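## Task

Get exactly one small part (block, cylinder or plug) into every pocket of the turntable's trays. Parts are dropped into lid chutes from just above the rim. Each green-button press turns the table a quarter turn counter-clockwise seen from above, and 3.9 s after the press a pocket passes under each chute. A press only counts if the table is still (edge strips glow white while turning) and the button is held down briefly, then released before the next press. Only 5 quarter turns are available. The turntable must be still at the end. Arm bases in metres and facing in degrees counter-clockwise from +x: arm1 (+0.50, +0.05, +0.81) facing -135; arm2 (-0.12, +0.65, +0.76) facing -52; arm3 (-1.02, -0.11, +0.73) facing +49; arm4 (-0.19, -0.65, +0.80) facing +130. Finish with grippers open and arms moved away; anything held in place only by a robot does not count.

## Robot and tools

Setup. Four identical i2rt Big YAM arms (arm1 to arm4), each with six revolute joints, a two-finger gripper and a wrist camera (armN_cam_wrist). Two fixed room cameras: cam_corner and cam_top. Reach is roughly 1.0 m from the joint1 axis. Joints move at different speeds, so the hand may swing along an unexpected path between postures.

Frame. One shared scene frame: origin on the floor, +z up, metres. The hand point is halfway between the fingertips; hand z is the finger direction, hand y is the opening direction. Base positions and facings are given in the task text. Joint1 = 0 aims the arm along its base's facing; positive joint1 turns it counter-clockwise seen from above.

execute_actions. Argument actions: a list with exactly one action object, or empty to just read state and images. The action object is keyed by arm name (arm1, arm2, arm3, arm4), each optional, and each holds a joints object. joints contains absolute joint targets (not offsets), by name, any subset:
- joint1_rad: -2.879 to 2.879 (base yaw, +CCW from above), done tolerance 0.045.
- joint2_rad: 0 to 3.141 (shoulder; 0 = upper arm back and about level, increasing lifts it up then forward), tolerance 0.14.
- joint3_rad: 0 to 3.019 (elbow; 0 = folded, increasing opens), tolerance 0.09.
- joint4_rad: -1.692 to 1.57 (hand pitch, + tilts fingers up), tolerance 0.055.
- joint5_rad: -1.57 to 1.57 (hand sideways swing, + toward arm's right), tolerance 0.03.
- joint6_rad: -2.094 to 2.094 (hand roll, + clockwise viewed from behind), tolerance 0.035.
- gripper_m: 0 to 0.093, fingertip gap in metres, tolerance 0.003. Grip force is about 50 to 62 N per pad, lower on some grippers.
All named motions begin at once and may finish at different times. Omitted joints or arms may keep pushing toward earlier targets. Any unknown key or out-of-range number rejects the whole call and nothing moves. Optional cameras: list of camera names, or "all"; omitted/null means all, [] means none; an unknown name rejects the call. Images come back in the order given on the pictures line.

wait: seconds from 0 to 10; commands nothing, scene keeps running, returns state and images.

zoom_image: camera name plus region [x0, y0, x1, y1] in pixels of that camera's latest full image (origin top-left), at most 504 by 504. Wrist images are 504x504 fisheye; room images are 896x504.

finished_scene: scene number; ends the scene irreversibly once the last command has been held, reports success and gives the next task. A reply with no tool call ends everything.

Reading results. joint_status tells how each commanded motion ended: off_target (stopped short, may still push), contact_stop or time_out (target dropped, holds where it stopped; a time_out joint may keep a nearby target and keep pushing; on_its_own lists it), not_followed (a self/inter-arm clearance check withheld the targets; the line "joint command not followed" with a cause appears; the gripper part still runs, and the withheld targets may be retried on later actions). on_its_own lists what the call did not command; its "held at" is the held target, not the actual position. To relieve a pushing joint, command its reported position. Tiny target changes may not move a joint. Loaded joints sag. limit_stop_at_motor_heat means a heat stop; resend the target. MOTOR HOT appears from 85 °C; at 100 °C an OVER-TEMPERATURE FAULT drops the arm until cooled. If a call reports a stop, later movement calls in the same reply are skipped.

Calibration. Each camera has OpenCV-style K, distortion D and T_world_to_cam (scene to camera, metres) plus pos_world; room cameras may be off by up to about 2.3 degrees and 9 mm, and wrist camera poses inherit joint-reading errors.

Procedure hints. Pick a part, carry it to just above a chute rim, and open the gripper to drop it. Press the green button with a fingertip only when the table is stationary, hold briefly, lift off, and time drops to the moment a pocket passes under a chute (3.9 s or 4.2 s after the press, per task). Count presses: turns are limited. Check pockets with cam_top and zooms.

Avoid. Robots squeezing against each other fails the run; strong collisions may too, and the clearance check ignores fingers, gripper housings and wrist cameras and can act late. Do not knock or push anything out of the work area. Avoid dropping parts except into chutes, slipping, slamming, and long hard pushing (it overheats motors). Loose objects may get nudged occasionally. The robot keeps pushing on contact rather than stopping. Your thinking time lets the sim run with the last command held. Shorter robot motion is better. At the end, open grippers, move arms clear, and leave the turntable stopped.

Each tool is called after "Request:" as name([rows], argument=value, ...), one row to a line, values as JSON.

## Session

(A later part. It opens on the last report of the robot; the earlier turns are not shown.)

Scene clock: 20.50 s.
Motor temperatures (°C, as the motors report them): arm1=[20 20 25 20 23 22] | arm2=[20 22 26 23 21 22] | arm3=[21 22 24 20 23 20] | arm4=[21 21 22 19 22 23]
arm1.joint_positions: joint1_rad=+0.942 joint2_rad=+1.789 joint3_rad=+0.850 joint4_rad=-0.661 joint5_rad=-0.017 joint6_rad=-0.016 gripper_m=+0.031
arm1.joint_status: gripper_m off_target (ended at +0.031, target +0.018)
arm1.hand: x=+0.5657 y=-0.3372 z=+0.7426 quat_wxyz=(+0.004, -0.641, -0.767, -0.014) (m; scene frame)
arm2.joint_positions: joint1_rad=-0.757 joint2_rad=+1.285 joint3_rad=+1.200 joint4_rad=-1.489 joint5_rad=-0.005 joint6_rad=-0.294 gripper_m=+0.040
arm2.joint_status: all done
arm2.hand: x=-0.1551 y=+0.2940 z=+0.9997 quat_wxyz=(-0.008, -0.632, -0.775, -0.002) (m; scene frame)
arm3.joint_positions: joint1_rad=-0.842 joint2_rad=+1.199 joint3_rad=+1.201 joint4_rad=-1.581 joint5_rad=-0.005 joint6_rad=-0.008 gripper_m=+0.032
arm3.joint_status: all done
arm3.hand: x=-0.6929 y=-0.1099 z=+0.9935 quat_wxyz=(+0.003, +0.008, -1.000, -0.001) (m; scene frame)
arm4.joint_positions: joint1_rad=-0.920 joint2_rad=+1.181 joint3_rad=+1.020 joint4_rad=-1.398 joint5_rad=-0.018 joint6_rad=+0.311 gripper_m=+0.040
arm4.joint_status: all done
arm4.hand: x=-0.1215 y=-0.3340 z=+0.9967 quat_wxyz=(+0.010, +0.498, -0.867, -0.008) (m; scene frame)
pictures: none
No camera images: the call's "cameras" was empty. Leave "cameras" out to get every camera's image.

Request:
execute_actions([
  {"arm1":{"joints":{"joint2_rad":0.995,"joint3_rad":0.918,"joint4_rad":-1.494}},"arm2":{"joints":{"joint2_rad":1.645,"joint3_rad":1.56,"joint4_rad":-1.475}},"arm3":{"joints":{"joint2_rad":1.731,"joint3_rad":1.75,"joint4_rad":-1.577}},"arm4":{"joints":{"joint2_rad":1.493,"joint3_rad":1.27,"joint4_rad":-1.339,"joint6_rad":-0.44}}},
], cameras=["arm2_cam_wrist","arm3_cam_wrist","arm4_cam_wrist"])

Request:
execute_actions([
  {"arm1":{"joints":{"joint1_rad":-0.55}}},
], cameras=["arm1_cam_wrist","arm2_cam_wrist","arm3_cam_wrist","arm4_cam_wrist","cam_top"])

Scene clock: 23.00 s.
Motor temperatures (°C, as the motors report them): arm1=[20 20 25 20 23 22] | arm2=[20 22 26 23 21 22] | arm3=[21 22 24 20 23 20] | arm4=[21 21 23 19 22 23]
arm1.joint_positions: joint1_rad=+0.942 joint2_rad=+0.997 joint3_rad=+0.867 joint4_rad=-1.478 joint5_rad=-0.017 joint6_rad=-0.016 gripper_m=+0.031
arm1.joint_status: all done
arm1.hand: x=+0.5419 y=-0.1924 z=+1.0006 quat_wxyz=(+0.007, -0.641, -0.767, -0.017) (m; scene frame)
arm2.joint_positions: joint1_rad=-0.757 joint2_rad=+1.651 joint3_rad=+1.495 joint4_rad=-1.477 joint5_rad=-0.005 joint6_rad=-0.294 gripper_m=+0.040
arm2.joint_status: all done
arm2.hand: x=-0.1660 y=+0.1723 z=+0.9640 quat_wxyz=(+0.008, -0.632, -0.775, -0.026) (m; scene frame)
arm3.joint_positions: joint1_rad=-0.842 joint2_rad=+1.727 joint3_rad=+1.696 joint4_rad=-1.578 joint5_rad=-0.005 joint6_rad=-0.008 gripper_m=+0.032
arm3.joint_status: all done
arm3.hand: x=-0.5003 y=-0.1084 z=+0.9669 quat_wxyz=(+0.019, +0.008, -1.000, -0.001) (m; scene frame)
arm4.joint_positions: joint1_rad=-0.920 joint2_rad=+1.494 joint3_rad=+1.224 joint4_rad=-1.343 joint5_rad=-0.018 joint6_rad=-0.430 gripper_m=+0.040
arm4.joint_status: all done
arm4.hand: x=-0.1009 y=-0.2390 z=+0.9618 quat_wxyz=(+0.030, +0.778, -0.628, +0.001) (m; scene frame)
pictures: arm2_cam_wrist, arm3_cam_wrist, arm4_cam_wrist
camera_calibration (this result's frames):
arm2_cam_wrist: T_world_to_cam=[[-0.976395, -0.214147, -0.0281891, -0.0961971], [-0.186994, 0.772752, 0.606537, -0.740277], [-0.108105, 0.597491, -0.794555, 0.772006], [0, 0, 0, 1]] pos_world=[-0.148896, 0.0901839, 1.0597]
arm3_cam_wrist: T_world_to_cam=[[0.00693447, -0.999848, 0.0160174, -0.120665], [-0.792155, 0.004283, 0.610305, -0.980787], [-0.610281, -0.0169204, -0.792004, 0.582482], [0, 0, 0, 1]] pos_world=[-0.420621, -0.10659, 1.06184]
arm4_cam_wrist: T_world_to_cam=[[0.978012, 0.202915, -0.0481482, 0.192085], [0.188773, -0.763221, 0.617948, -0.751939], [0.0886433, -0.613449, -0.784744, 0.740987], [0, 0, 0, 1]] pos_world=[-0.111599, -0.158314, 1.05539]
Images, in order (width x height): arm2_cam_wrist 504x504, arm3_cam_wrist 504x504, arm4_cam_wrist 504x504.

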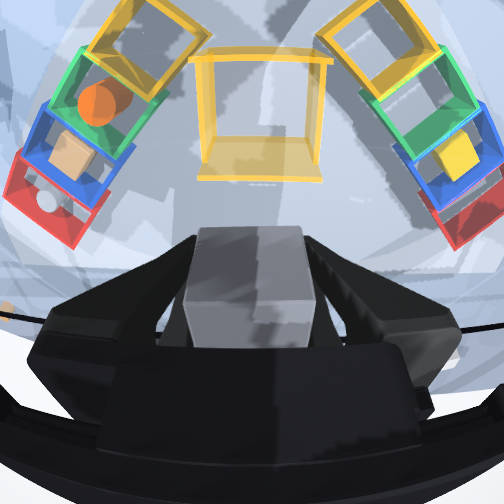

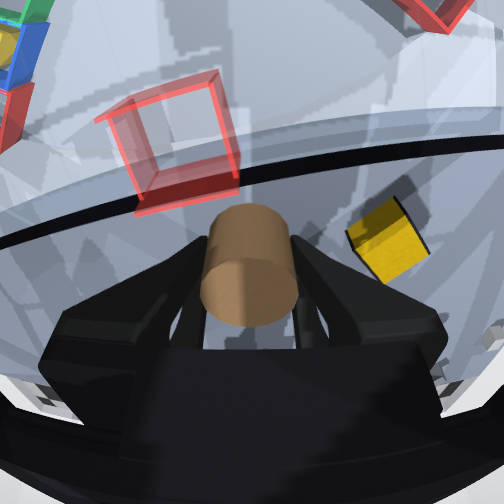

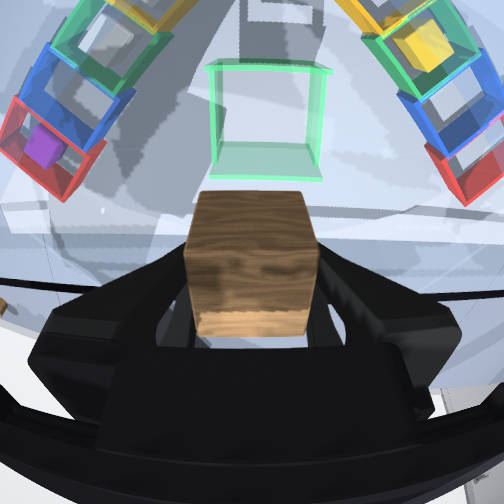

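Scene clock: 24.73 s.
Motor temperatures (°C, as the motors report them): arm1=[20 20 26 20 23 22] | arm2=[20 22 27 23 21 22] | arm3=[21 22 25 20 23 20] | arm4=[21 21 23 19 22 23]
arm1.joint_positions: joint1_rad=-0.546 joint2_rad=+0.997 joint3_rad=+0.867 joint4_rad=-1.478 joint5_rad=-0.017 joint6_rad=-0.016 gripper_m=+0.031
arm1.joint_status: all done
arm1.hand: x=+0.2650 y=-0.0148 z=+0.9997 quat_wxyz=(-0.009, -0.991, -0.131, -0.019) (m; scene frame)
arm2.joint_positions: joint1_rad=-0.757 joint2_rad=+1.651 joint3_rad=+1.495 joint4_rad=-1.477 joint5_rad=-0.005 joint6_rad=-0.294 gripper_m=+0.040
arm2.joint_status: not commanded
arm2.hand: x=-0.1660 y=+0.1723 z=+0.9640 quat_wxyz=(+0.008, -0.632, -0.775, -0.026) (m; scene frame)
arm3.joint_positions: joint1_rad=-0.842 joint2_rad=+1.727 joint3_rad=+1.696 joint4_rad=-1.578 joint5_rad=-0.005 joint6_rad=-0.008 gripper_m=+0.032
arm3.joint_status: not commanded
arm3.hand: x=-0.5003 y=-0.1084 z=+0.9669 quat_wxyz=(+0.019, +0.008, -1.000, -0.001) (m; scene frame)
arm4.joint_positions: joint1_rad=-0.920 joint2_rad=+1.494 joint3_rad=+1.224 joint4_rad=-1.343 joint5_rad=-0.018 joint6_rad=-0.430 gripper_m=+0.040
arm4.joint_status: not commanded
arm4.hand: x=-0.1009 y=-0.2390 z=+0.9618 quat_wxyz=(+0.030, +0.778, -0.627, +0.001) (m; scene frame)
pictures: arm1_cam_wrist, arm2_cam_wrist, arm3_cam_wrist, arm4_cam_wrist, cam_top
camera_calibration (this result's frames):
arm1_cam_wrist: T_world_to_cam=[[-0.270983, 0.961924, -0.0356444, 0.118681], [0.749731, 0.234141, 0.618935, -0.807687], [0.603715, 0.140997, -0.784633, 0.754931], [0, 0, 0, 1]] pos_world=[0.181946, -0.0314923, 1.09648]
arm2_cam_wrist: T_world_to_cam=[[-0.976395, -0.214147, -0.0281891, -0.0961971], [-0.186994, 0.772752, 0.606537, -0.740277], [-0.108105, 0.597491, -0.794555, 0.772006], [0, 0, 0, 1]] pos_world=[-0.148896, 0.0901839, 1.0597]
arm3_cam_wrist: T_world_to_cam=[[0.00693447, -0.999848, 0.0160174, -0.120665], [-0.792155, 0.004283, 0.610305, -0.980787], [-0.610281, -0.0169204, -0.792004, 0.582482], [0, 0, 0, 1]] pos_world=[-0.420621, -0.10659, 1.06184]
arm4_cam_wrist: T_world_to_cam=[[0.977934, 0.203288, -0.0481634, 0.19218], [0.189075, -0.763157, 0.617934, -0.75188], [0.0888625, -0.613405, -0.784754, 0.74103], [0, 0, 0, 1]] pos_world=[-0.111628, -0.158319, 1.05539]
Images, in order (width x height): arm1_cam_wrist 504x504, arm2_cam_wrist 504x504, arm3_cam_wrist 504x504, arm4_cam_wrist 504x504, cam_top 896x504.

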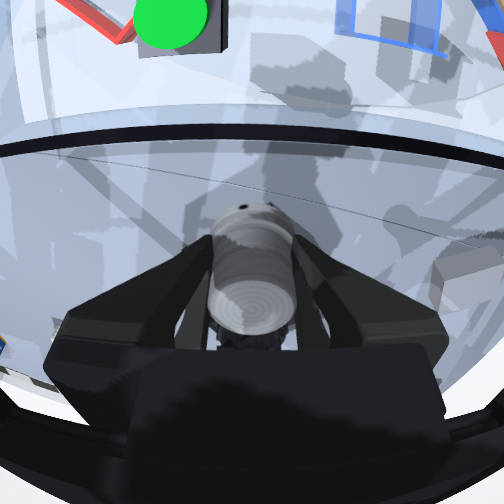

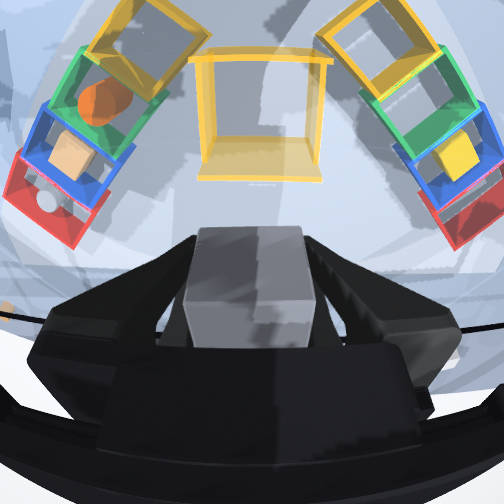

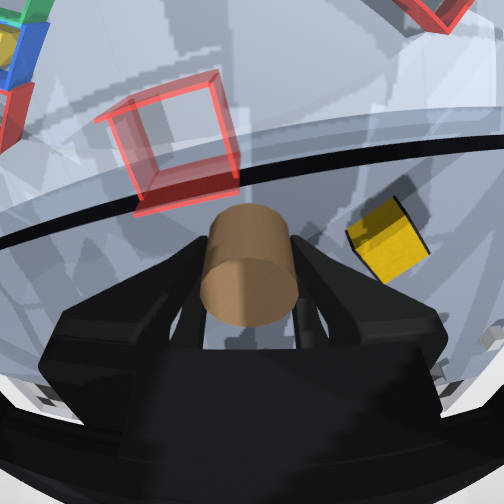

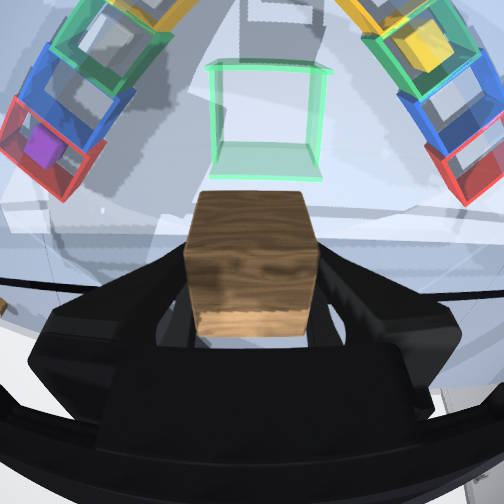

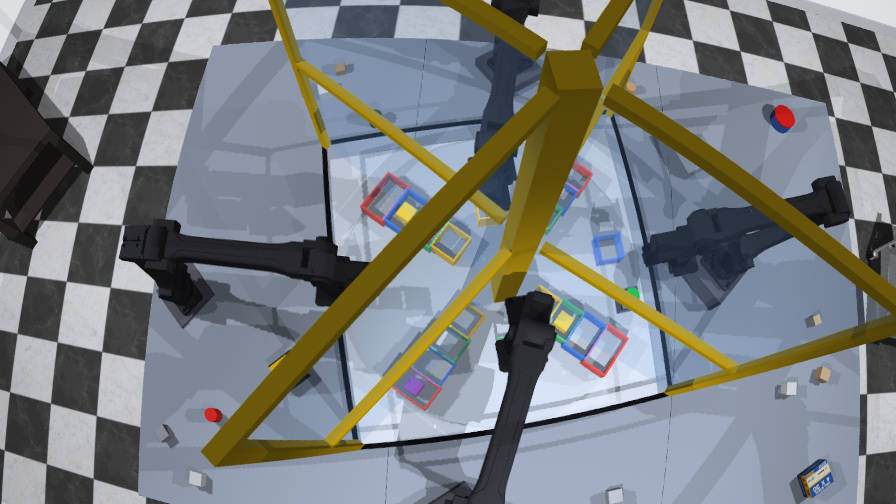

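Request:
zoom_image(camera="arm2_cam_wrist", region=[170, 30, 350, 200])

Request:
zoom_image(camera="arm3_cam_wrist", region=[80, 55, 260, 225])

Request:
zoom_image(camera="arm4_cam_wrist", region=[180, 40, 360, 200])

Region (170, 30, 350, 200) of arm2_cam_wrist's 504x504 image, scaled by 2.800, with more detail than that image has.

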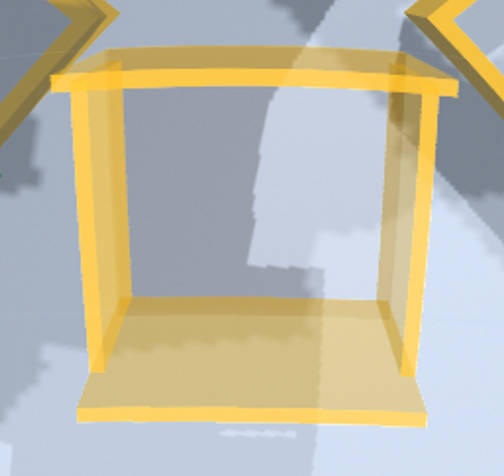

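Region (80, 55, 260, 225) of arm3_cam_wrist's 504x504 image, scaled by 2.800, with more detail than that image has.

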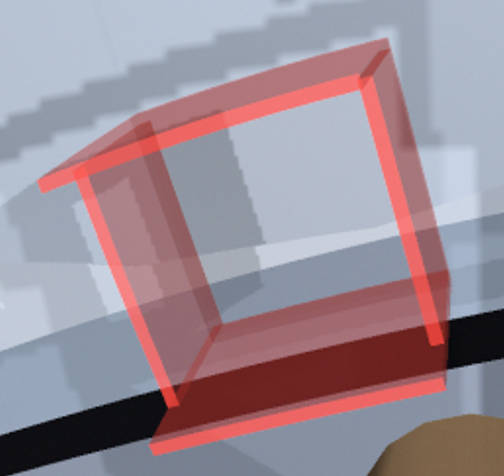

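Region (180, 40, 360, 200) of arm4_cam_wrist's 504x504 image, scaled by 2.800, with more detail than that image has.

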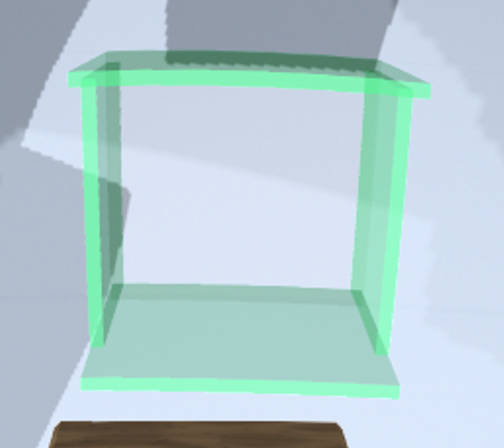

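Request:
execute_actions([
  {"arm1":{"joints":{"joint1_rad":-0.76,"joint2_rad":1.36,"joint3_rad":1.12,"joint4_rad":-1.265,"joint6_rad":-0.19}},"arm2":{"joints":{"joint1_rad":-0.72,"joint2_rad":1.60,"joint3_rad":1.37,"joint4_rad":-1.08}},"arm3":{"joints":{"joint1_rad":-0.76,"joint2_rad":1.772,"joint3_rad":1.63,"joint4_rad":-1.43,"joint6_rad":-0.155}},"arm4":{"joints":{"joint1_rad":-0.90,"joint2_rad":1.585,"joint3_rad":1.185,"joint4_rad":-1.172}}},
], cameras=["arm1_cam_wrist","arm2_cam_wrist","arm3_cam_wrist","arm4_cam_wrist","cam_corner"])

Scene clock: 28.40 s.
Motor temperatures (°C, as the motors report them): arm1=[20 20 27 20 23 22] | arm2=[20 22 28 23 21 22] | arm3=[21 23 25 20 23 20] | arm4=[21 21 24 19 22 23]
arm1.joint_positions: joint1_rad=-0.762 joint2_rad=+1.379 joint3_rad=+1.075 joint4_rad=-1.276 joint5_rad=-0.017 joint6_rad=-0.176 gripper_m=+0.031
arm1.joint_status: all done
arm1.hand: x=+0.1218 y=+0.0328 z=+0.9641 quat_wxyz=(-0.011, -0.995, -0.103, -0.004) (m; scene frame)
arm2.joint_positions: joint1_rad=-0.719 joint2_rad=+1.604 joint3_rad=+1.369 joint4_rad=-1.095 joint5_rad=-0.005 joint6_rad=-0.295 gripper_m=+0.040
arm2.joint_status: all done
arm2.hand: x=-0.1502 y=+0.1203 z=+0.9465 quat_wxyz=(-0.078, -0.612, -0.780, +0.098) (m; scene frame)
arm3.joint_positions: joint1_rad=-0.755 joint2_rad=+1.755 joint3_rad=+1.638 joint4_rad=-1.440 joint5_rad=-0.005 joint6_rad=-0.144 gripper_m=+0.032
arm3.joint_status: all done
arm3.hand: x=-0.4820 y=-0.0613 z=+0.9301 quat_wxyz=(-0.007, +0.120, -0.993, -0.001) (m; scene frame)
arm4.joint_positions: joint1_rad=-0.907 joint2_rad=+1.587 joint3_rad=+1.177 joint4_rad=-1.183 joint5_rad=-0.018 joint6_rad=-0.430 gripper_m=+0.040
arm4.joint_status: all done
arm4.hand: x=-0.1024 y=-0.2167 z=+0.9054 quat_wxyz=(+0.022, +0.782, -0.622, -0.003) (m; scene frame)
pictures: arm1_cam_wrist, arm2_cam_wrist, arm3_cam_wrist, arm4_cam_wrist, cam_corner
camera_calibration (this result's frames):
arm1_cam_wrist: T_world_to_cam=[[-0.217508, 0.975387, -0.036192, 0.0264133], [0.779261, 0.195861, 0.595308, -0.66904], [0.587744, 0.101281, -0.802682, 0.827367], [0, 0, 0, 1]] pos_world=[0.0408216, 0.0214793, 1.06335]
arm2_cam_wrist: T_world_to_cam=[[-0.967913, -0.24302, 0.063924, -0.174858], [-0.20582, 0.912646, 0.353152, -0.466304], [-0.144163, 0.328663, -0.93338, 0.949129], [0, 0, 0, 1]] pos_world=[-0.128393, 0.0711324, 1.06175]
arm3_cam_wrist: T_world_to_cam=[[0.226981, -0.973733, 0.0180007, 0.0326302], [-0.803884, -0.176891, 0.567873, -0.921338], [-0.549772, -0.143367, -0.822919, 0.615431], [0, 0, 0, 1]] pos_world=[-0.409708, -0.0429707, 1.02907]
arm4_cam_wrist: T_world_to_cam=[[0.975321, 0.217018, -0.0406423, 0.182289], [0.196936, -0.771858, 0.604525, -0.688589], [0.0998226, -0.59761, -0.795548, 0.724856], [0, 0, 0, 1]] pos_world=[-0.11454, -0.137872, 1.00034]
Images, in order (width x height): arm1_cam_wrist 504x504, arm2_cam_wrist 504x504, arm3_cam_wrist 504x504, arm4_cam_wrist 504x504, cam_corner 896x504.

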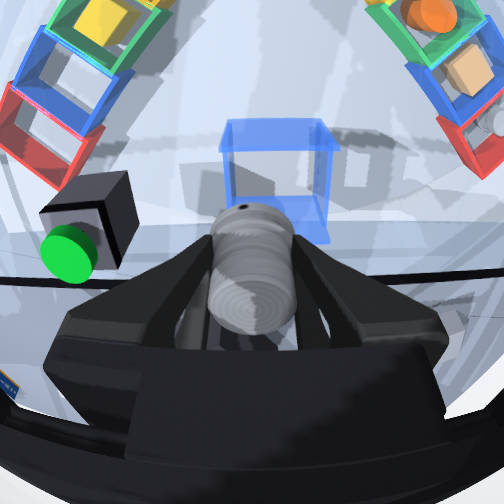

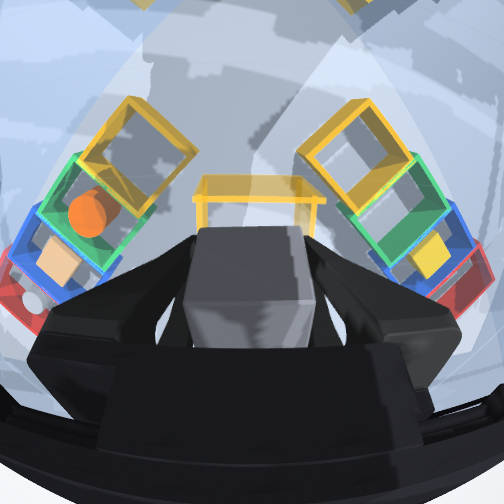

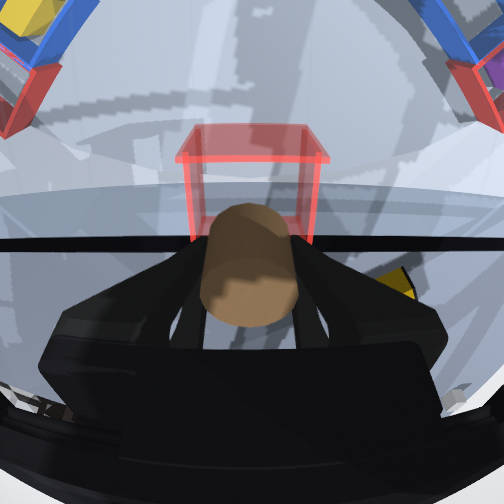

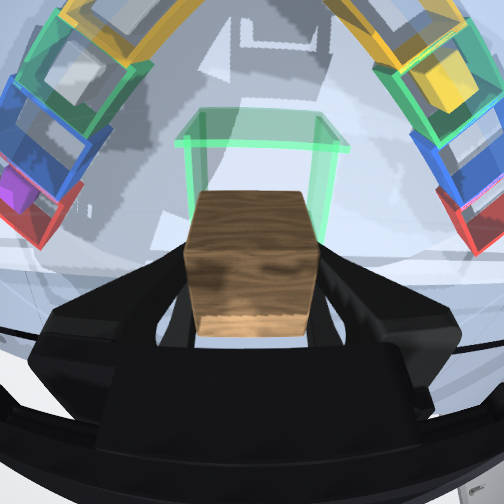

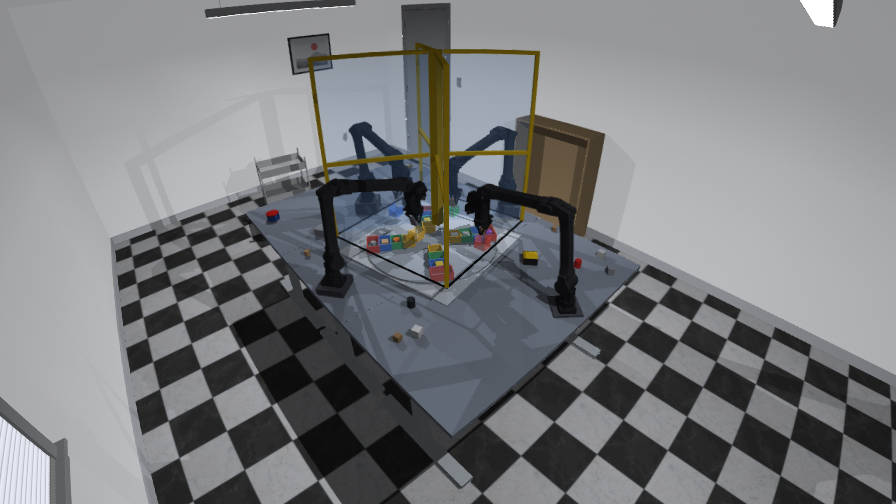

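Request:
zoom_image(camera="arm1_cam_wrist", region=[190, 100, 358, 260])

Request:
zoom_image(camera="arm2_cam_wrist", region=[170, 160, 350, 260])

Request:
zoom_image(camera="arm3_cam_wrist", region=[160, 110, 340, 260])

Request:
zoom_image(camera="arm4_cam_wrist", region=[160, 95, 370, 260])

Request:
zoom_image(camera="arm1_cam_wrist", region=[20, 150, 188, 300])

Region (190, 100, 358, 260) of arm1_cam_wrist's 504x504 image, scaled by 3.000, with more detail than that image has; it fills the top 480 rows of this view, and the rest is white.

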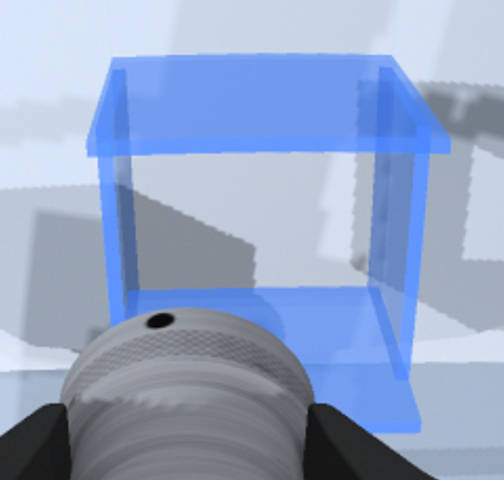

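Region (170, 160, 350, 260) of arm2_cam_wrist's 504x504 image, scaled by 2.800, with more detail than that image has.

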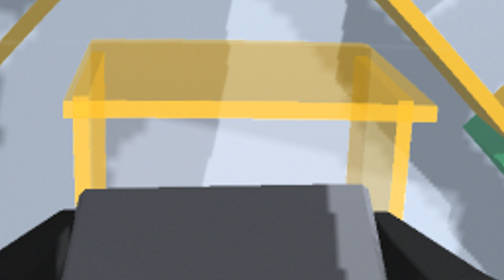

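Region (160, 110, 340, 260) of arm3_cam_wrist's 504x504 image, scaled by 2.800, with more detail than that image has.

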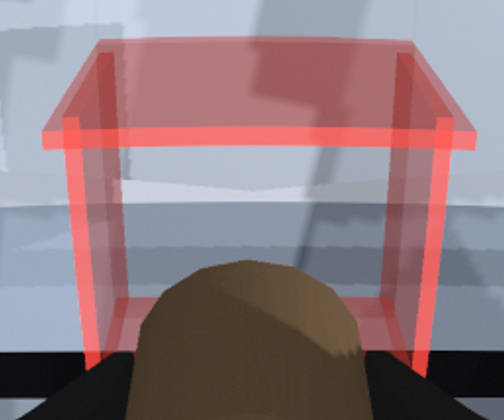

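Region (160, 95, 370, 260) of arm4_cam_wrist's 504x504 image, scaled by 2.400, with more detail than that image has; it fills the top 396 rows of this view, and the rest is white.

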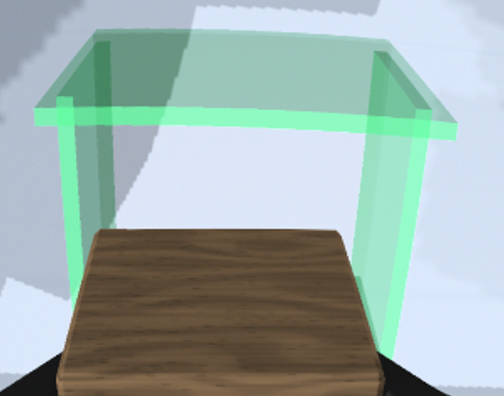

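Region (20, 150, 188, 300) of arm1_cam_wrist's 504x504 image, scaled by 3.000, with more detail than that image has; it fills the top 450 rows of this view, and the rest is white.

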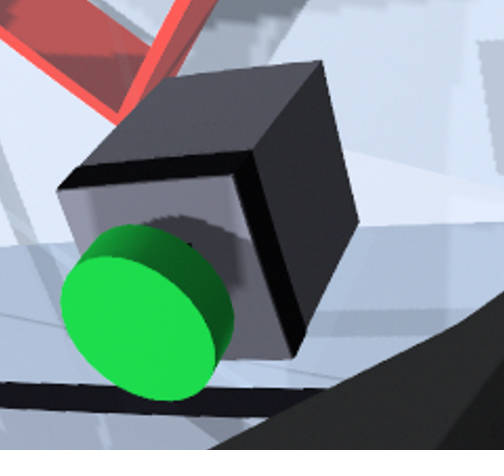

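Request:
execute_actions([
  {"arm1":{"joints":{"joint1_rad":-0.425,"joint2_rad":1.28,"joint3_rad":0.98}},"arm2":{"joints":{"joint1_rad":-0.737,"joint3_rad":1.309,"joint4_rad":-1.017}},"arm3":{"joints":{"joint2_rad":1.808}},"arm4":{"joints":{"joint4_rad":-1.139}}},
], cameras=["arm1_cam_wrist","arm2_cam_wrist","arm3_cam_wrist","arm4_cam_wrist"])

Scene clock: 31.67 s.
Motor temperatures (°C, as the motors report them): arm1=[20 20 27 20 23 22] | arm2=[20 22 28 23 21 22] | arm3=[21 23 25 20 23 20] | arm4=[21 21 24 19 22 23]
arm1.joint_positions: joint1_rad=-0.423 joint2_rad=+1.285 joint3_rad=+0.976 joint4_rad=-1.275 joint5_rad=-0.017 joint6_rad=-0.178 gripper_m=+0.031
arm1.joint_status: all done
arm1.hand: x=+0.1829 y=-0.0788 z=+0.9606 quat_wxyz=(-0.010, -0.963, -0.270, -0.007) (m; scene frame)
arm2.joint_positions: joint1_rad=-0.732 joint2_rad=+1.604 joint3_rad=+1.310 joint4_rad=-1.032 joint5_rad=-0.005 joint6_rad=-0.295 gripper_m=+0.040
arm2.joint_status: all done
arm2.hand: x=-0.1563 y=+0.1256 z=+0.9246 quat_wxyz=(-0.079, -0.617, -0.776, +0.100) (m; scene frame)
arm3.joint_positions: joint1_rad=-0.755 joint2_rad=+1.788 joint3_rad=+1.638 joint4_rad=-1.440 joint5_rad=-0.005 joint6_rad=-0.145 gripper_m=+0.032
arm3.joint_status: all done
arm3.hand: x=-0.4800 y=-0.0612 z=+0.9132 quat_wxyz=(+0.009, +0.120, -0.993, -0.001) (m; scene frame)
arm4.joint_positions: joint1_rad=-0.907 joint2_rad=+1.587 joint3_rad=+1.177 joint4_rad=-1.150 joint5_rad=-0.018 joint6_rad=-0.430 gripper_m=+0.040
arm4.joint_status: all done
arm4.hand: x=-0.1008 y=-0.2089 z=+0.9052 quat_wxyz=(+0.007, +0.783, -0.622, -0.010) (m; scene frame)
pictures: arm1_cam_wrist, arm2_cam_wrist, arm3_cam_wrist, arm4_cam_wrist
camera_calibration (this result's frames):
arm1_cam_wrist: T_world_to_cam=[[-0.530851, 0.846688, -0.0362873, 0.195589], [0.66822, 0.444524, 0.596557, -0.653987], [0.521228, 0.292435, -0.80175, 0.826319], [0, 0, 0, 1]] pos_world=[0.110135, -0.116534, 1.05974]
arm2_cam_wrist: T_world_to_cam=[[-0.970898, -0.230599, 0.0646616, -0.180805], [-0.194265, 0.916199, 0.350487, -0.460898], [-0.140065, 0.327726, -0.934333, 0.927703], [0, 0, 0, 1]] pos_world=[-0.135141, 0.0765484, 1.04001]
arm3_cam_wrist: T_world_to_cam=[[0.22777, -0.973619, 0.0136667, 0.0369633], [-0.78508, -0.175324, 0.594062, -0.924946], [-0.575994, -0.146039, -0.804303, 0.572918], [0, 0, 0, 1]] pos_world=[-0.404578, -0.0425088, 1.00977]
arm4_cam_wrist: T_world_to_cam=[[0.975593, 0.217875, -0.0273519, 0.167197], [0.192879, -0.790729, 0.580987, -0.665824], [0.104955, -0.572083, -0.813453, 0.751286], [0, 0, 0, 1]] pos_world=[-0.113544, -0.133117, 1.00254]
Images, in order (width x height): arm1_cam_wrist 504x504, arm2_cam_wrist 504x504, arm3_cam_wrist 504x504, arm4_cam_wrist 504x504.

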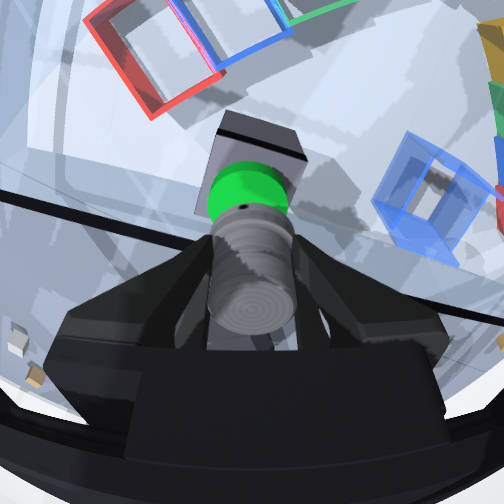

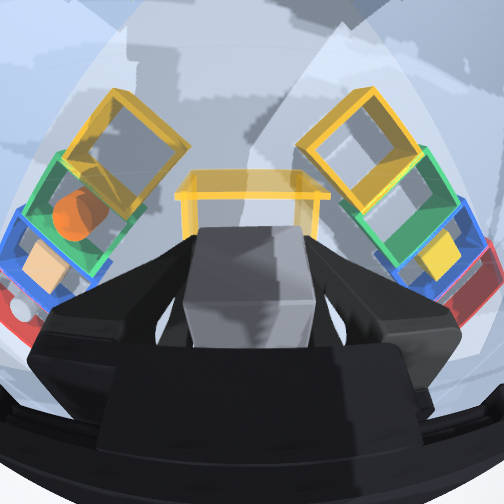

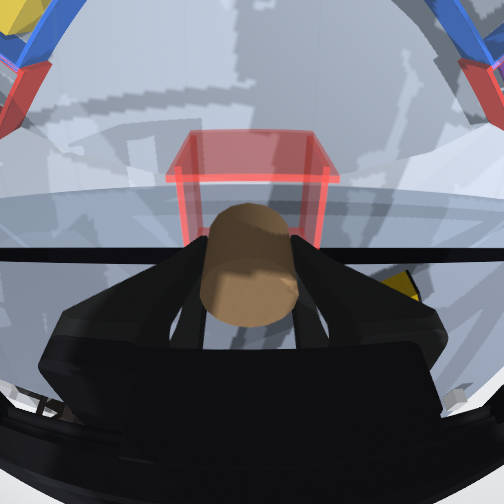

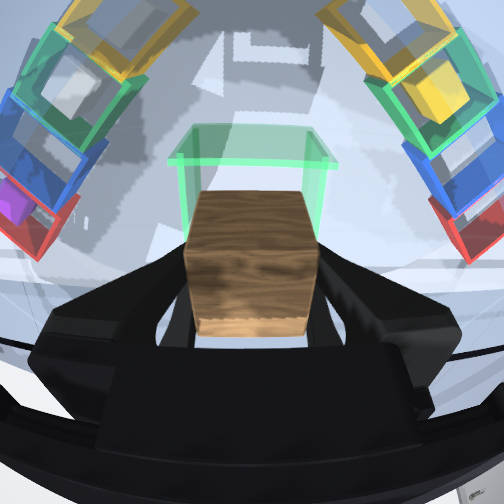

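Request:
zoom_image(camera="arm1_cam_wrist", region=[180, 100, 324, 250])

Region (180, 100, 324, 250) of arm1_cam_wrist's 504x504 image, scaled by 3.360, with more detail than that image has; it fills the left 484 columns of this view, and the rest is white.

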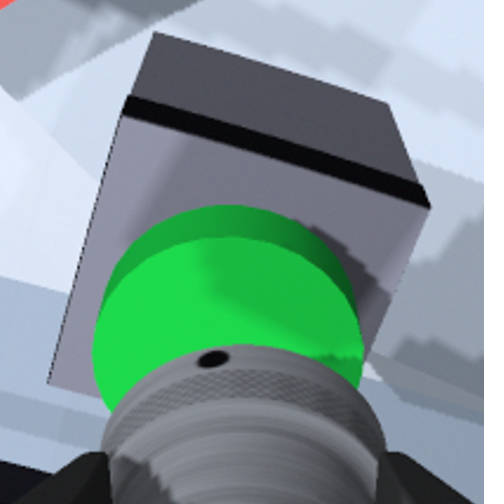

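Request:
execute_actions([
  {"arm1":{"joints":{"joint2_rad":1.333}}},
], cameras=["arm1_cam_wrist","arm4_cam_wrist"])

Request:
zoom_image(camera="arm1_cam_wrist", region=[180, 100, 324, 250])

Request:
zoom_image(camera="arm4_cam_wrist", region=[0, 0, 252, 270])

Scene clock: 33.97 s.
Motor temperatures (°C, as the motors report them): arm1=[20 20 27 20 23 22] | arm2=[20 22 28 23 21 22] | arm3=[21 23 25 20 23 20] | arm4=[21 21 24 19 22 23]
arm1.joint_positions: joint1_rad=-0.423 joint2_rad=+1.338 joint3_rad=+0.976 joint4_rad=-1.275 joint5_rad=-0.017 joint6_rad=-0.178 gripper_m=+0.031
arm1.joint_status: all done
arm1.hand: x=+0.1823 y=-0.0791 z=+0.9438 quat_wxyz=(-0.008, -0.962, -0.270, -0.033) (m; scene frame)
arm2.joint_positions: joint1_rad=-0.732 joint2_rad=+1.604 joint3_rad=+1.310 joint4_rad=-1.032 joint5_rad=-0.005 joint6_rad=-0.295 gripper_m=+0.040
arm2.joint_status: not commanded
arm2.hand: x=-0.1563 y=+0.1256 z=+0.9246 quat_wxyz=(-0.079, -0.617, -0.776, +0.100) (m; scene frame)
arm3.joint_positions: joint1_rad=-0.755 joint2_rad=+1.788 joint3_rad=+1.638 joint4_rad=-1.440 joint5_rad=-0.005 joint6_rad=-0.145 gripper_m=+0.032
arm3.joint_status: not commanded
arm3.hand: x=-0.4800 y=-0.0612 z=+0.9132 quat_wxyz=(+0.009, +0.120, -0.993, -0.001) (m; scene frame)
arm4.joint_positions: joint1_rad=-0.907 joint2_rad=+1.587 joint3_rad=+1.177 joint4_rad=-1.150 joint5_rad=-0.018 joint6_rad=-0.430 gripper_m=+0.040
arm4.joint_status: not commanded
arm4.hand: x=-0.1008 y=-0.2089 z=+0.9052 quat_wxyz=(+0.007, +0.783, -0.622, -0.010) (m; scene frame)
pictures: arm1_cam_wrist, arm4_cam_wrist
camera_calibration (this result's frames):
arm1_cam_wrist: T_world_to_cam=[[-0.529012, 0.847356, -0.0461978, 0.203994], [0.63784, 0.432937, 0.636965, -0.676943], [0.559737, 0.307496, -0.769507, 0.776969], [0, 0, 0, 1]] pos_world=[0.104798, -0.118697, 1.0385]
arm4_cam_wrist: T_world_to_cam=[[0.975593, 0.217875, -0.0273519, 0.167197], [0.192879, -0.790729, 0.580987, -0.665824], [0.104955, -0.572083, -0.813453, 0.751286], [0, 0, 0, 1]] pos_world=[-0.113544, -0.133117, 1.00254]
Images, in order (width x height): arm1_cam_wrist 504x504, arm4_cam_wrist 504x504.

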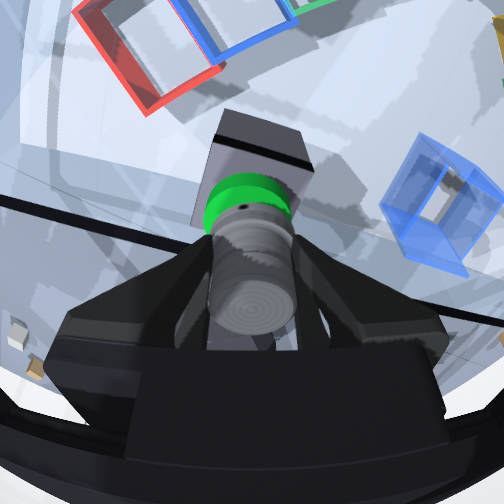

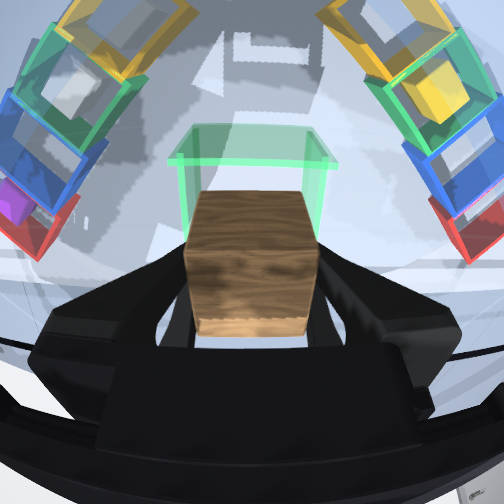

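Region (180, 100, 324, 250) of arm1_cam_wrist's 504x504 image, scaled by 3.360, with more detail than that image has; it fills the left 484 columns of this view, and the rest is white.

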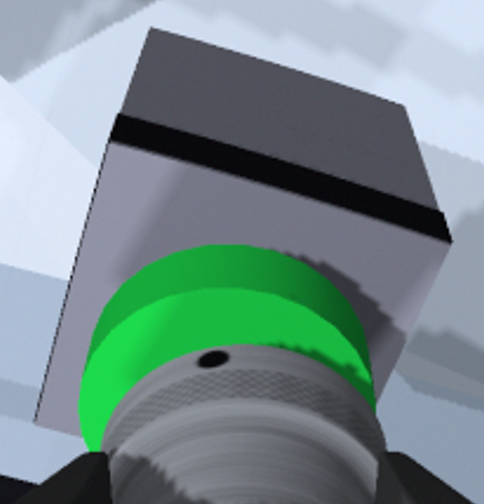

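Region (0, 0, 252, 270) of arm4_cam_wrist's 504x504 image, scaled by 1.867, with more detail than that image has; it fills the left 470 columns of this view, and the rest is white.

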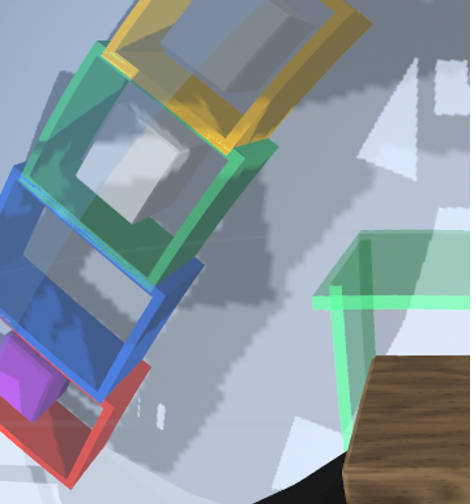

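Request:
execute_actions([
  {"arm1":{"joints":{"joint2_rad":1.40}}},
], cameras=["arm1_cam_wrist"])

Request:
execute_actions([
  {"arm1":{"joints":{"joint2_rad":1.40}}},
], cameras=["arm4_cam_wrist"])

Request:
execute_actions([
  {"arm1":{"joints":{"joint1_rad":-0.801,"joint2_rad":1.29,"joint4_rad":-1.126}}},
], cameras=["arm4_cam_wrist"])

Request:
execute_actions([
  {"arm1":{"joints":{"joint2_rad":1.383}}},
], cameras=["arm1_cam_wrist","arm4_cam_wrist"])

Scene clock: 35.03 s.
Motor temperatures (°C, as the motors report them): arm1=[20 20 27 20 23 22] | arm2=[20 22 28 23 21 22] | arm3=[21 23 25 20 23 20] | arm4=[21 21 24 19 22 23]
arm1.joint_positions: joint1_rad=-0.423 joint2_rad=+1.375 joint3_rad=+0.979 joint4_rad=-1.275 joint5_rad=-0.016 joint6_rad=-0.178 gripper_m=+0.031
arm1.joint_status: all done
arm1.hand: x=+0.1813 y=-0.0793 z=+0.9330 quat_wxyz=(-0.006, -0.962, -0.270, -0.050) (m; scene frame)
arm2.joint_positions: joint1_rad=-0.732 joint2_rad=+1.604 joint3_rad=+1.310 joint4_rad=-1.032 joint5_rad=-0.005 joint6_rad=-0.295 gripper_m=+0.040
arm2.joint_status: not commanded
arm2.hand: x=-0.1563 y=+0.1256 z=+0.9246 quat_wxyz=(-0.079, -0.617, -0.776, +0.100) (m; scene frame)
arm3.joint_positions: joint1_rad=-0.755 joint2_rad=+1.788 joint3_rad=+1.638 joint4_rad=-1.440 joint5_rad=-0.005 joint6_rad=-0.145 gripper_m=+0.032
arm3.joint_status: not commanded
arm3.hand: x=-0.4800 y=-0.0612 z=+0.9132 quat_wxyz=(+0.009, +0.120, -0.993, -0.001) (m; scene frame)
arm4.joint_positions: joint1_rad=-0.907 joint2_rad=+1.587 joint3_rad=+1.177 joint4_rad=-1.150 joint5_rad=-0.018 joint6_rad=-0.430 gripper_m=+0.040
arm4.joint_status: not commanded
arm4.hand: x=-0.1008 y=-0.2089 z=+0.9052 quat_wxyz=(+0.007, +0.783, -0.622, -0.010) (m; scene frame)
pictures: arm1_cam_wrist
camera_calibration (this result's frames):
arm1_cam_wrist: T_world_to_cam=[[-0.527648, 0.847883, -0.0517842, 0.208232], [0.617364, 0.424638, 0.662227, -0.689832], [0.583481, 0.317453, -0.747512, 0.745208], [0, 0, 0, 1]] pos_world=[0.100936, -0.120196, 1.02466]
Images, in order (width x height): arm1_cam_wrist 504x504.

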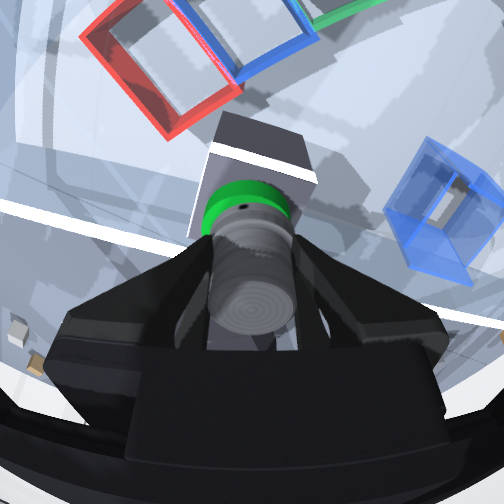

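Scene clock: 35.33 s.
Motor temperatures (°C, as the motors report them): arm1=[20 20 27 20 23 22] | arm2=[20 22 28 23 21 22] | arm3=[21 23 25 20 23 20] | arm4=[21 21 24 19 22 23]
arm1.joint_positions: joint1_rad=-0.423 joint2_rad=+1.375 joint3_rad=+0.979 joint4_rad=-1.275 joint5_rad=-0.016 joint6_rad=-0.178 gripper_m=+0.031
arm1.joint_status: all done
arm1.hand: x=+0.1813 y=-0.0793 z=+0.9330 quat_wxyz=(-0.006, -0.962, -0.270, -0.050) (m; scene frame)
arm2.joint_positions: joint1_rad=-0.732 joint2_rad=+1.604 joint3_rad=+1.310 joint4_rad=-1.032 joint5_rad=-0.005 joint6_rad=-0.295 gripper_m=+0.040
arm2.joint_status: not commanded
arm2.hand: x=-0.1563 y=+0.1256 z=+0.9246 quat_wxyz=(-0.079, -0.617, -0.776, +0.100) (m; scene frame)
arm3.joint_positions: joint1_rad=-0.755 joint2_rad=+1.788 joint3_rad=+1.638 joint4_rad=-1.440 joint5_rad=-0.005 joint6_rad=-0.145 gripper_m=+0.032
arm3.joint_status: not commanded
arm3.hand: x=-0.4800 y=-0.0612 z=+0.9132 quat_wxyz=(+0.009, +0.120, -0.993, -0.001) (m; scene frame)
arm4.joint_positions: joint1_rad=-0.907 joint2_rad=+1.587 joint3_rad=+1.177 joint4_rad=-1.150 joint5_rad=-0.018 joint6_rad=-0.430 gripper_m=+0.040
arm4.joint_status: not commanded
arm4.hand: x=-0.1008 y=-0.2089 z=+0.9052 quat_wxyz=(+0.007, +0.783, -0.622, -0.010) (m; scene frame)
pictures: arm4_cam_wrist
camera_calibration (this result's frames):
arm4_cam_wrist: T_world_to_cam=[[0.975593, 0.217875, -0.0273519, 0.167197], [0.192879, -0.790729, 0.580987, -0.665824], [0.104955, -0.572083, -0.813453, 0.751286], [0, 0, 0, 1]] pos_world=[-0.113544, -0.133117, 1.00254]
Images, in order (width x height): arm4_cam_wrist 504x504.

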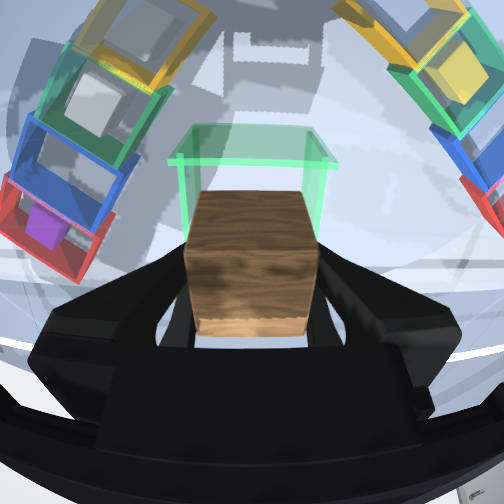

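Scene clock: 36.33 s.
Motor temperatures (°C, as the motors report them): arm1=[20 20 27 20 23 22] | arm2=[20 22 28 23 21 22] | arm3=[21 23 25 20 23 20] | arm4=[21 21 24 19 22 23]
arm1.joint_positions: joint1_rad=-0.804 joint2_rad=+1.303 joint3_rad=+0.979 joint4_rad=-1.144 joint5_rad=-0.018 joint6_rad=-0.179 gripper_m=+0.031
arm1.joint_status: all done
arm1.hand: x=+0.1256 y=+0.0483 z=+0.9564 quat_wxyz=(-0.006, -0.995, -0.084, +0.052) (m; scene frame)
arm2.joint_positions: joint1_rad=-0.732 joint2_rad=+1.604 joint3_rad=+1.310 joint4_rad=-1.032 joint5_rad=-0.005 joint6_rad=-0.295 gripper_m=+0.040
arm2.joint_status: not commanded
arm2.hand: x=-0.1563 y=+0.1256 z=+0.9246 quat_wxyz=(-0.079, -0.617, -0.776, +0.100) (m; scene frame)
arm3.joint_positions: joint1_rad=-0.755 joint2_rad=+1.788 joint3_rad=+1.638 joint4_rad=-1.440 joint5_rad=-0.005 joint6_rad=-0.145 gripper_m=+0.032
arm3.joint_status: not commanded
arm3.hand: x=-0.4800 y=-0.0612 z=+0.9132 quat_wxyz=(+0.009, +0.120, -0.993, -0.001) (m; scene frame)
arm4.joint_positions: joint1_rad=-0.907 joint2_rad=+1.587 joint3_rad=+1.177 joint4_rad=-1.150 joint5_rad=-0.018 joint6_rad=-0.430 gripper_m=+0.040
arm4.joint_status: not commanded
arm4.hand: x=-0.1008 y=-0.2089 z=+0.9052 quat_wxyz=(+0.007, +0.783, -0.622, -0.010) (m; scene frame)
pictures: arm4_cam_wrist
camera_calibration (this result's frames):
arm4_cam_wrist: T_world_to_cam=[[0.975593, 0.217875, -0.0273519, 0.167197], [0.192879, -0.790729, 0.580987, -0.665824], [0.104955, -0.572083, -0.813453, 0.751286], [0, 0, 0, 1]] pos_world=[-0.113544, -0.133117, 1.00254]
Images, in order (width x height): arm4_cam_wrist 504x504.

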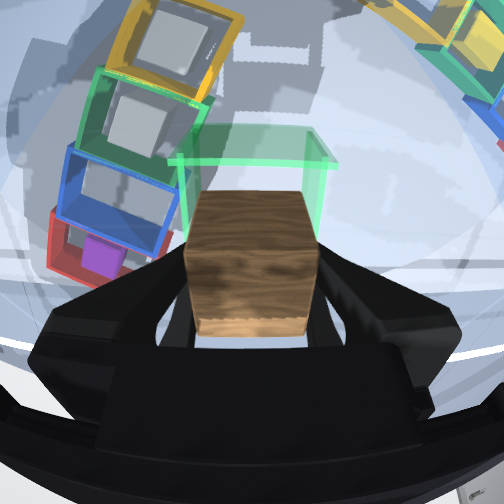

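Scene clock: 37.20 s.
Motor temperatures (°C, as the motors report them): arm1=[20 20 27 20 23 22] | arm2=[20 22 28 24 21 22] | arm3=[21 23 25 20 23 20] | arm4=[21 21 24 19 22 23]
arm1.joint_positions: joint1_rad=-0.804 joint2_rad=+1.395 joint3_rad=+0.975 joint4_rad=-1.143 joint5_rad=-0.018 joint6_rad=-0.179 gripper_m=+0.031
arm1.joint_status: all done
arm1.hand: x=+0.1268 y=+0.0481 z=+0.9228 quat_wxyz=(-0.011, -0.996, -0.084, +0.005) (m; scene frame)
arm2.joint_positions: joint1_rad=-0.732 joint2_rad=+1.604 joint3_rad=+1.310 joint4_rad=-1.032 joint5_rad=-0.005 joint6_rad=-0.295 gripper_m=+0.040
arm2.joint_status: not commanded
arm2.hand: x=-0.1563 y=+0.1256 z=+0.9246 quat_wxyz=(-0.079, -0.617, -0.776, +0.100) (m; scene frame)
arm3.joint_positions: joint1_rad=-0.755 joint2_rad=+1.788 joint3_rad=+1.638 joint4_rad=-1.440 joint5_rad=-0.005 joint6_rad=-0.145 gripper_m=+0.032
arm3.joint_status: not commanded
arm3.hand: x=-0.4800 y=-0.0612 z=+0.9132 quat_wxyz=(+0.009, +0.120, -0.993, -0.001) (m; scene frame)
arm4.joint_positions: joint1_rad=-0.907 joint2_rad=+1.587 joint3_rad=+1.177 joint4_rad=-1.150 joint5_rad=-0.018 joint6_rad=-0.430 gripper_m=+0.040
arm4.joint_status: not commanded
arm4.hand: x=-0.1008 y=-0.2089 z=+0.9052 quat_wxyz=(+0.007, +0.783, -0.622, -0.010) (m; scene frame)
pictures: arm1_cam_wrist, arm4_cam_wrist
camera_calibration (this result's frames):
arm1_cam_wrist: T_world_to_cam=[[-0.179568, 0.983173, -0.0335692, 0.00340899], [0.796839, 0.165377, 0.581118, -0.63899], [0.576891, 0.0776009, -0.813126, 0.8019], [0, 0, 0, 1]] pos_world=[0.0471753, 0.0400945, 1.02349]
arm4_cam_wrist: T_world_to_cam=[[0.975593, 0.217875, -0.0273519, 0.167197], [0.192879, -0.790729, 0.580987, -0.665824], [0.104955, -0.572083, -0.813453, 0.751286], [0, 0, 0, 1]] pos_world=[-0.113544, -0.133117, 1.00254]
Images, in order (width x height): arm1_cam_wrist 504x504, arm4_cam_wrist 504x504.

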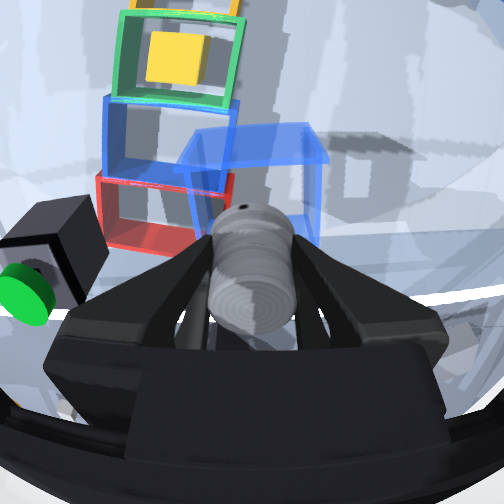

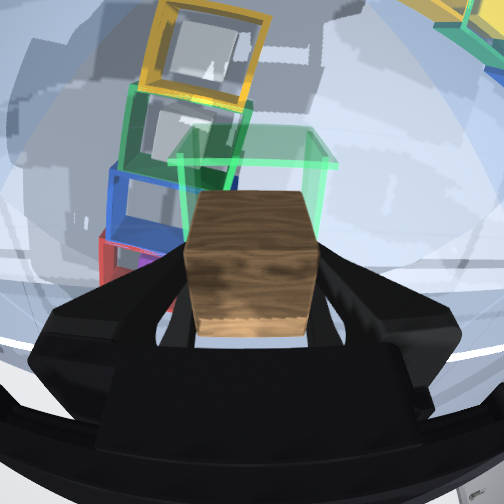

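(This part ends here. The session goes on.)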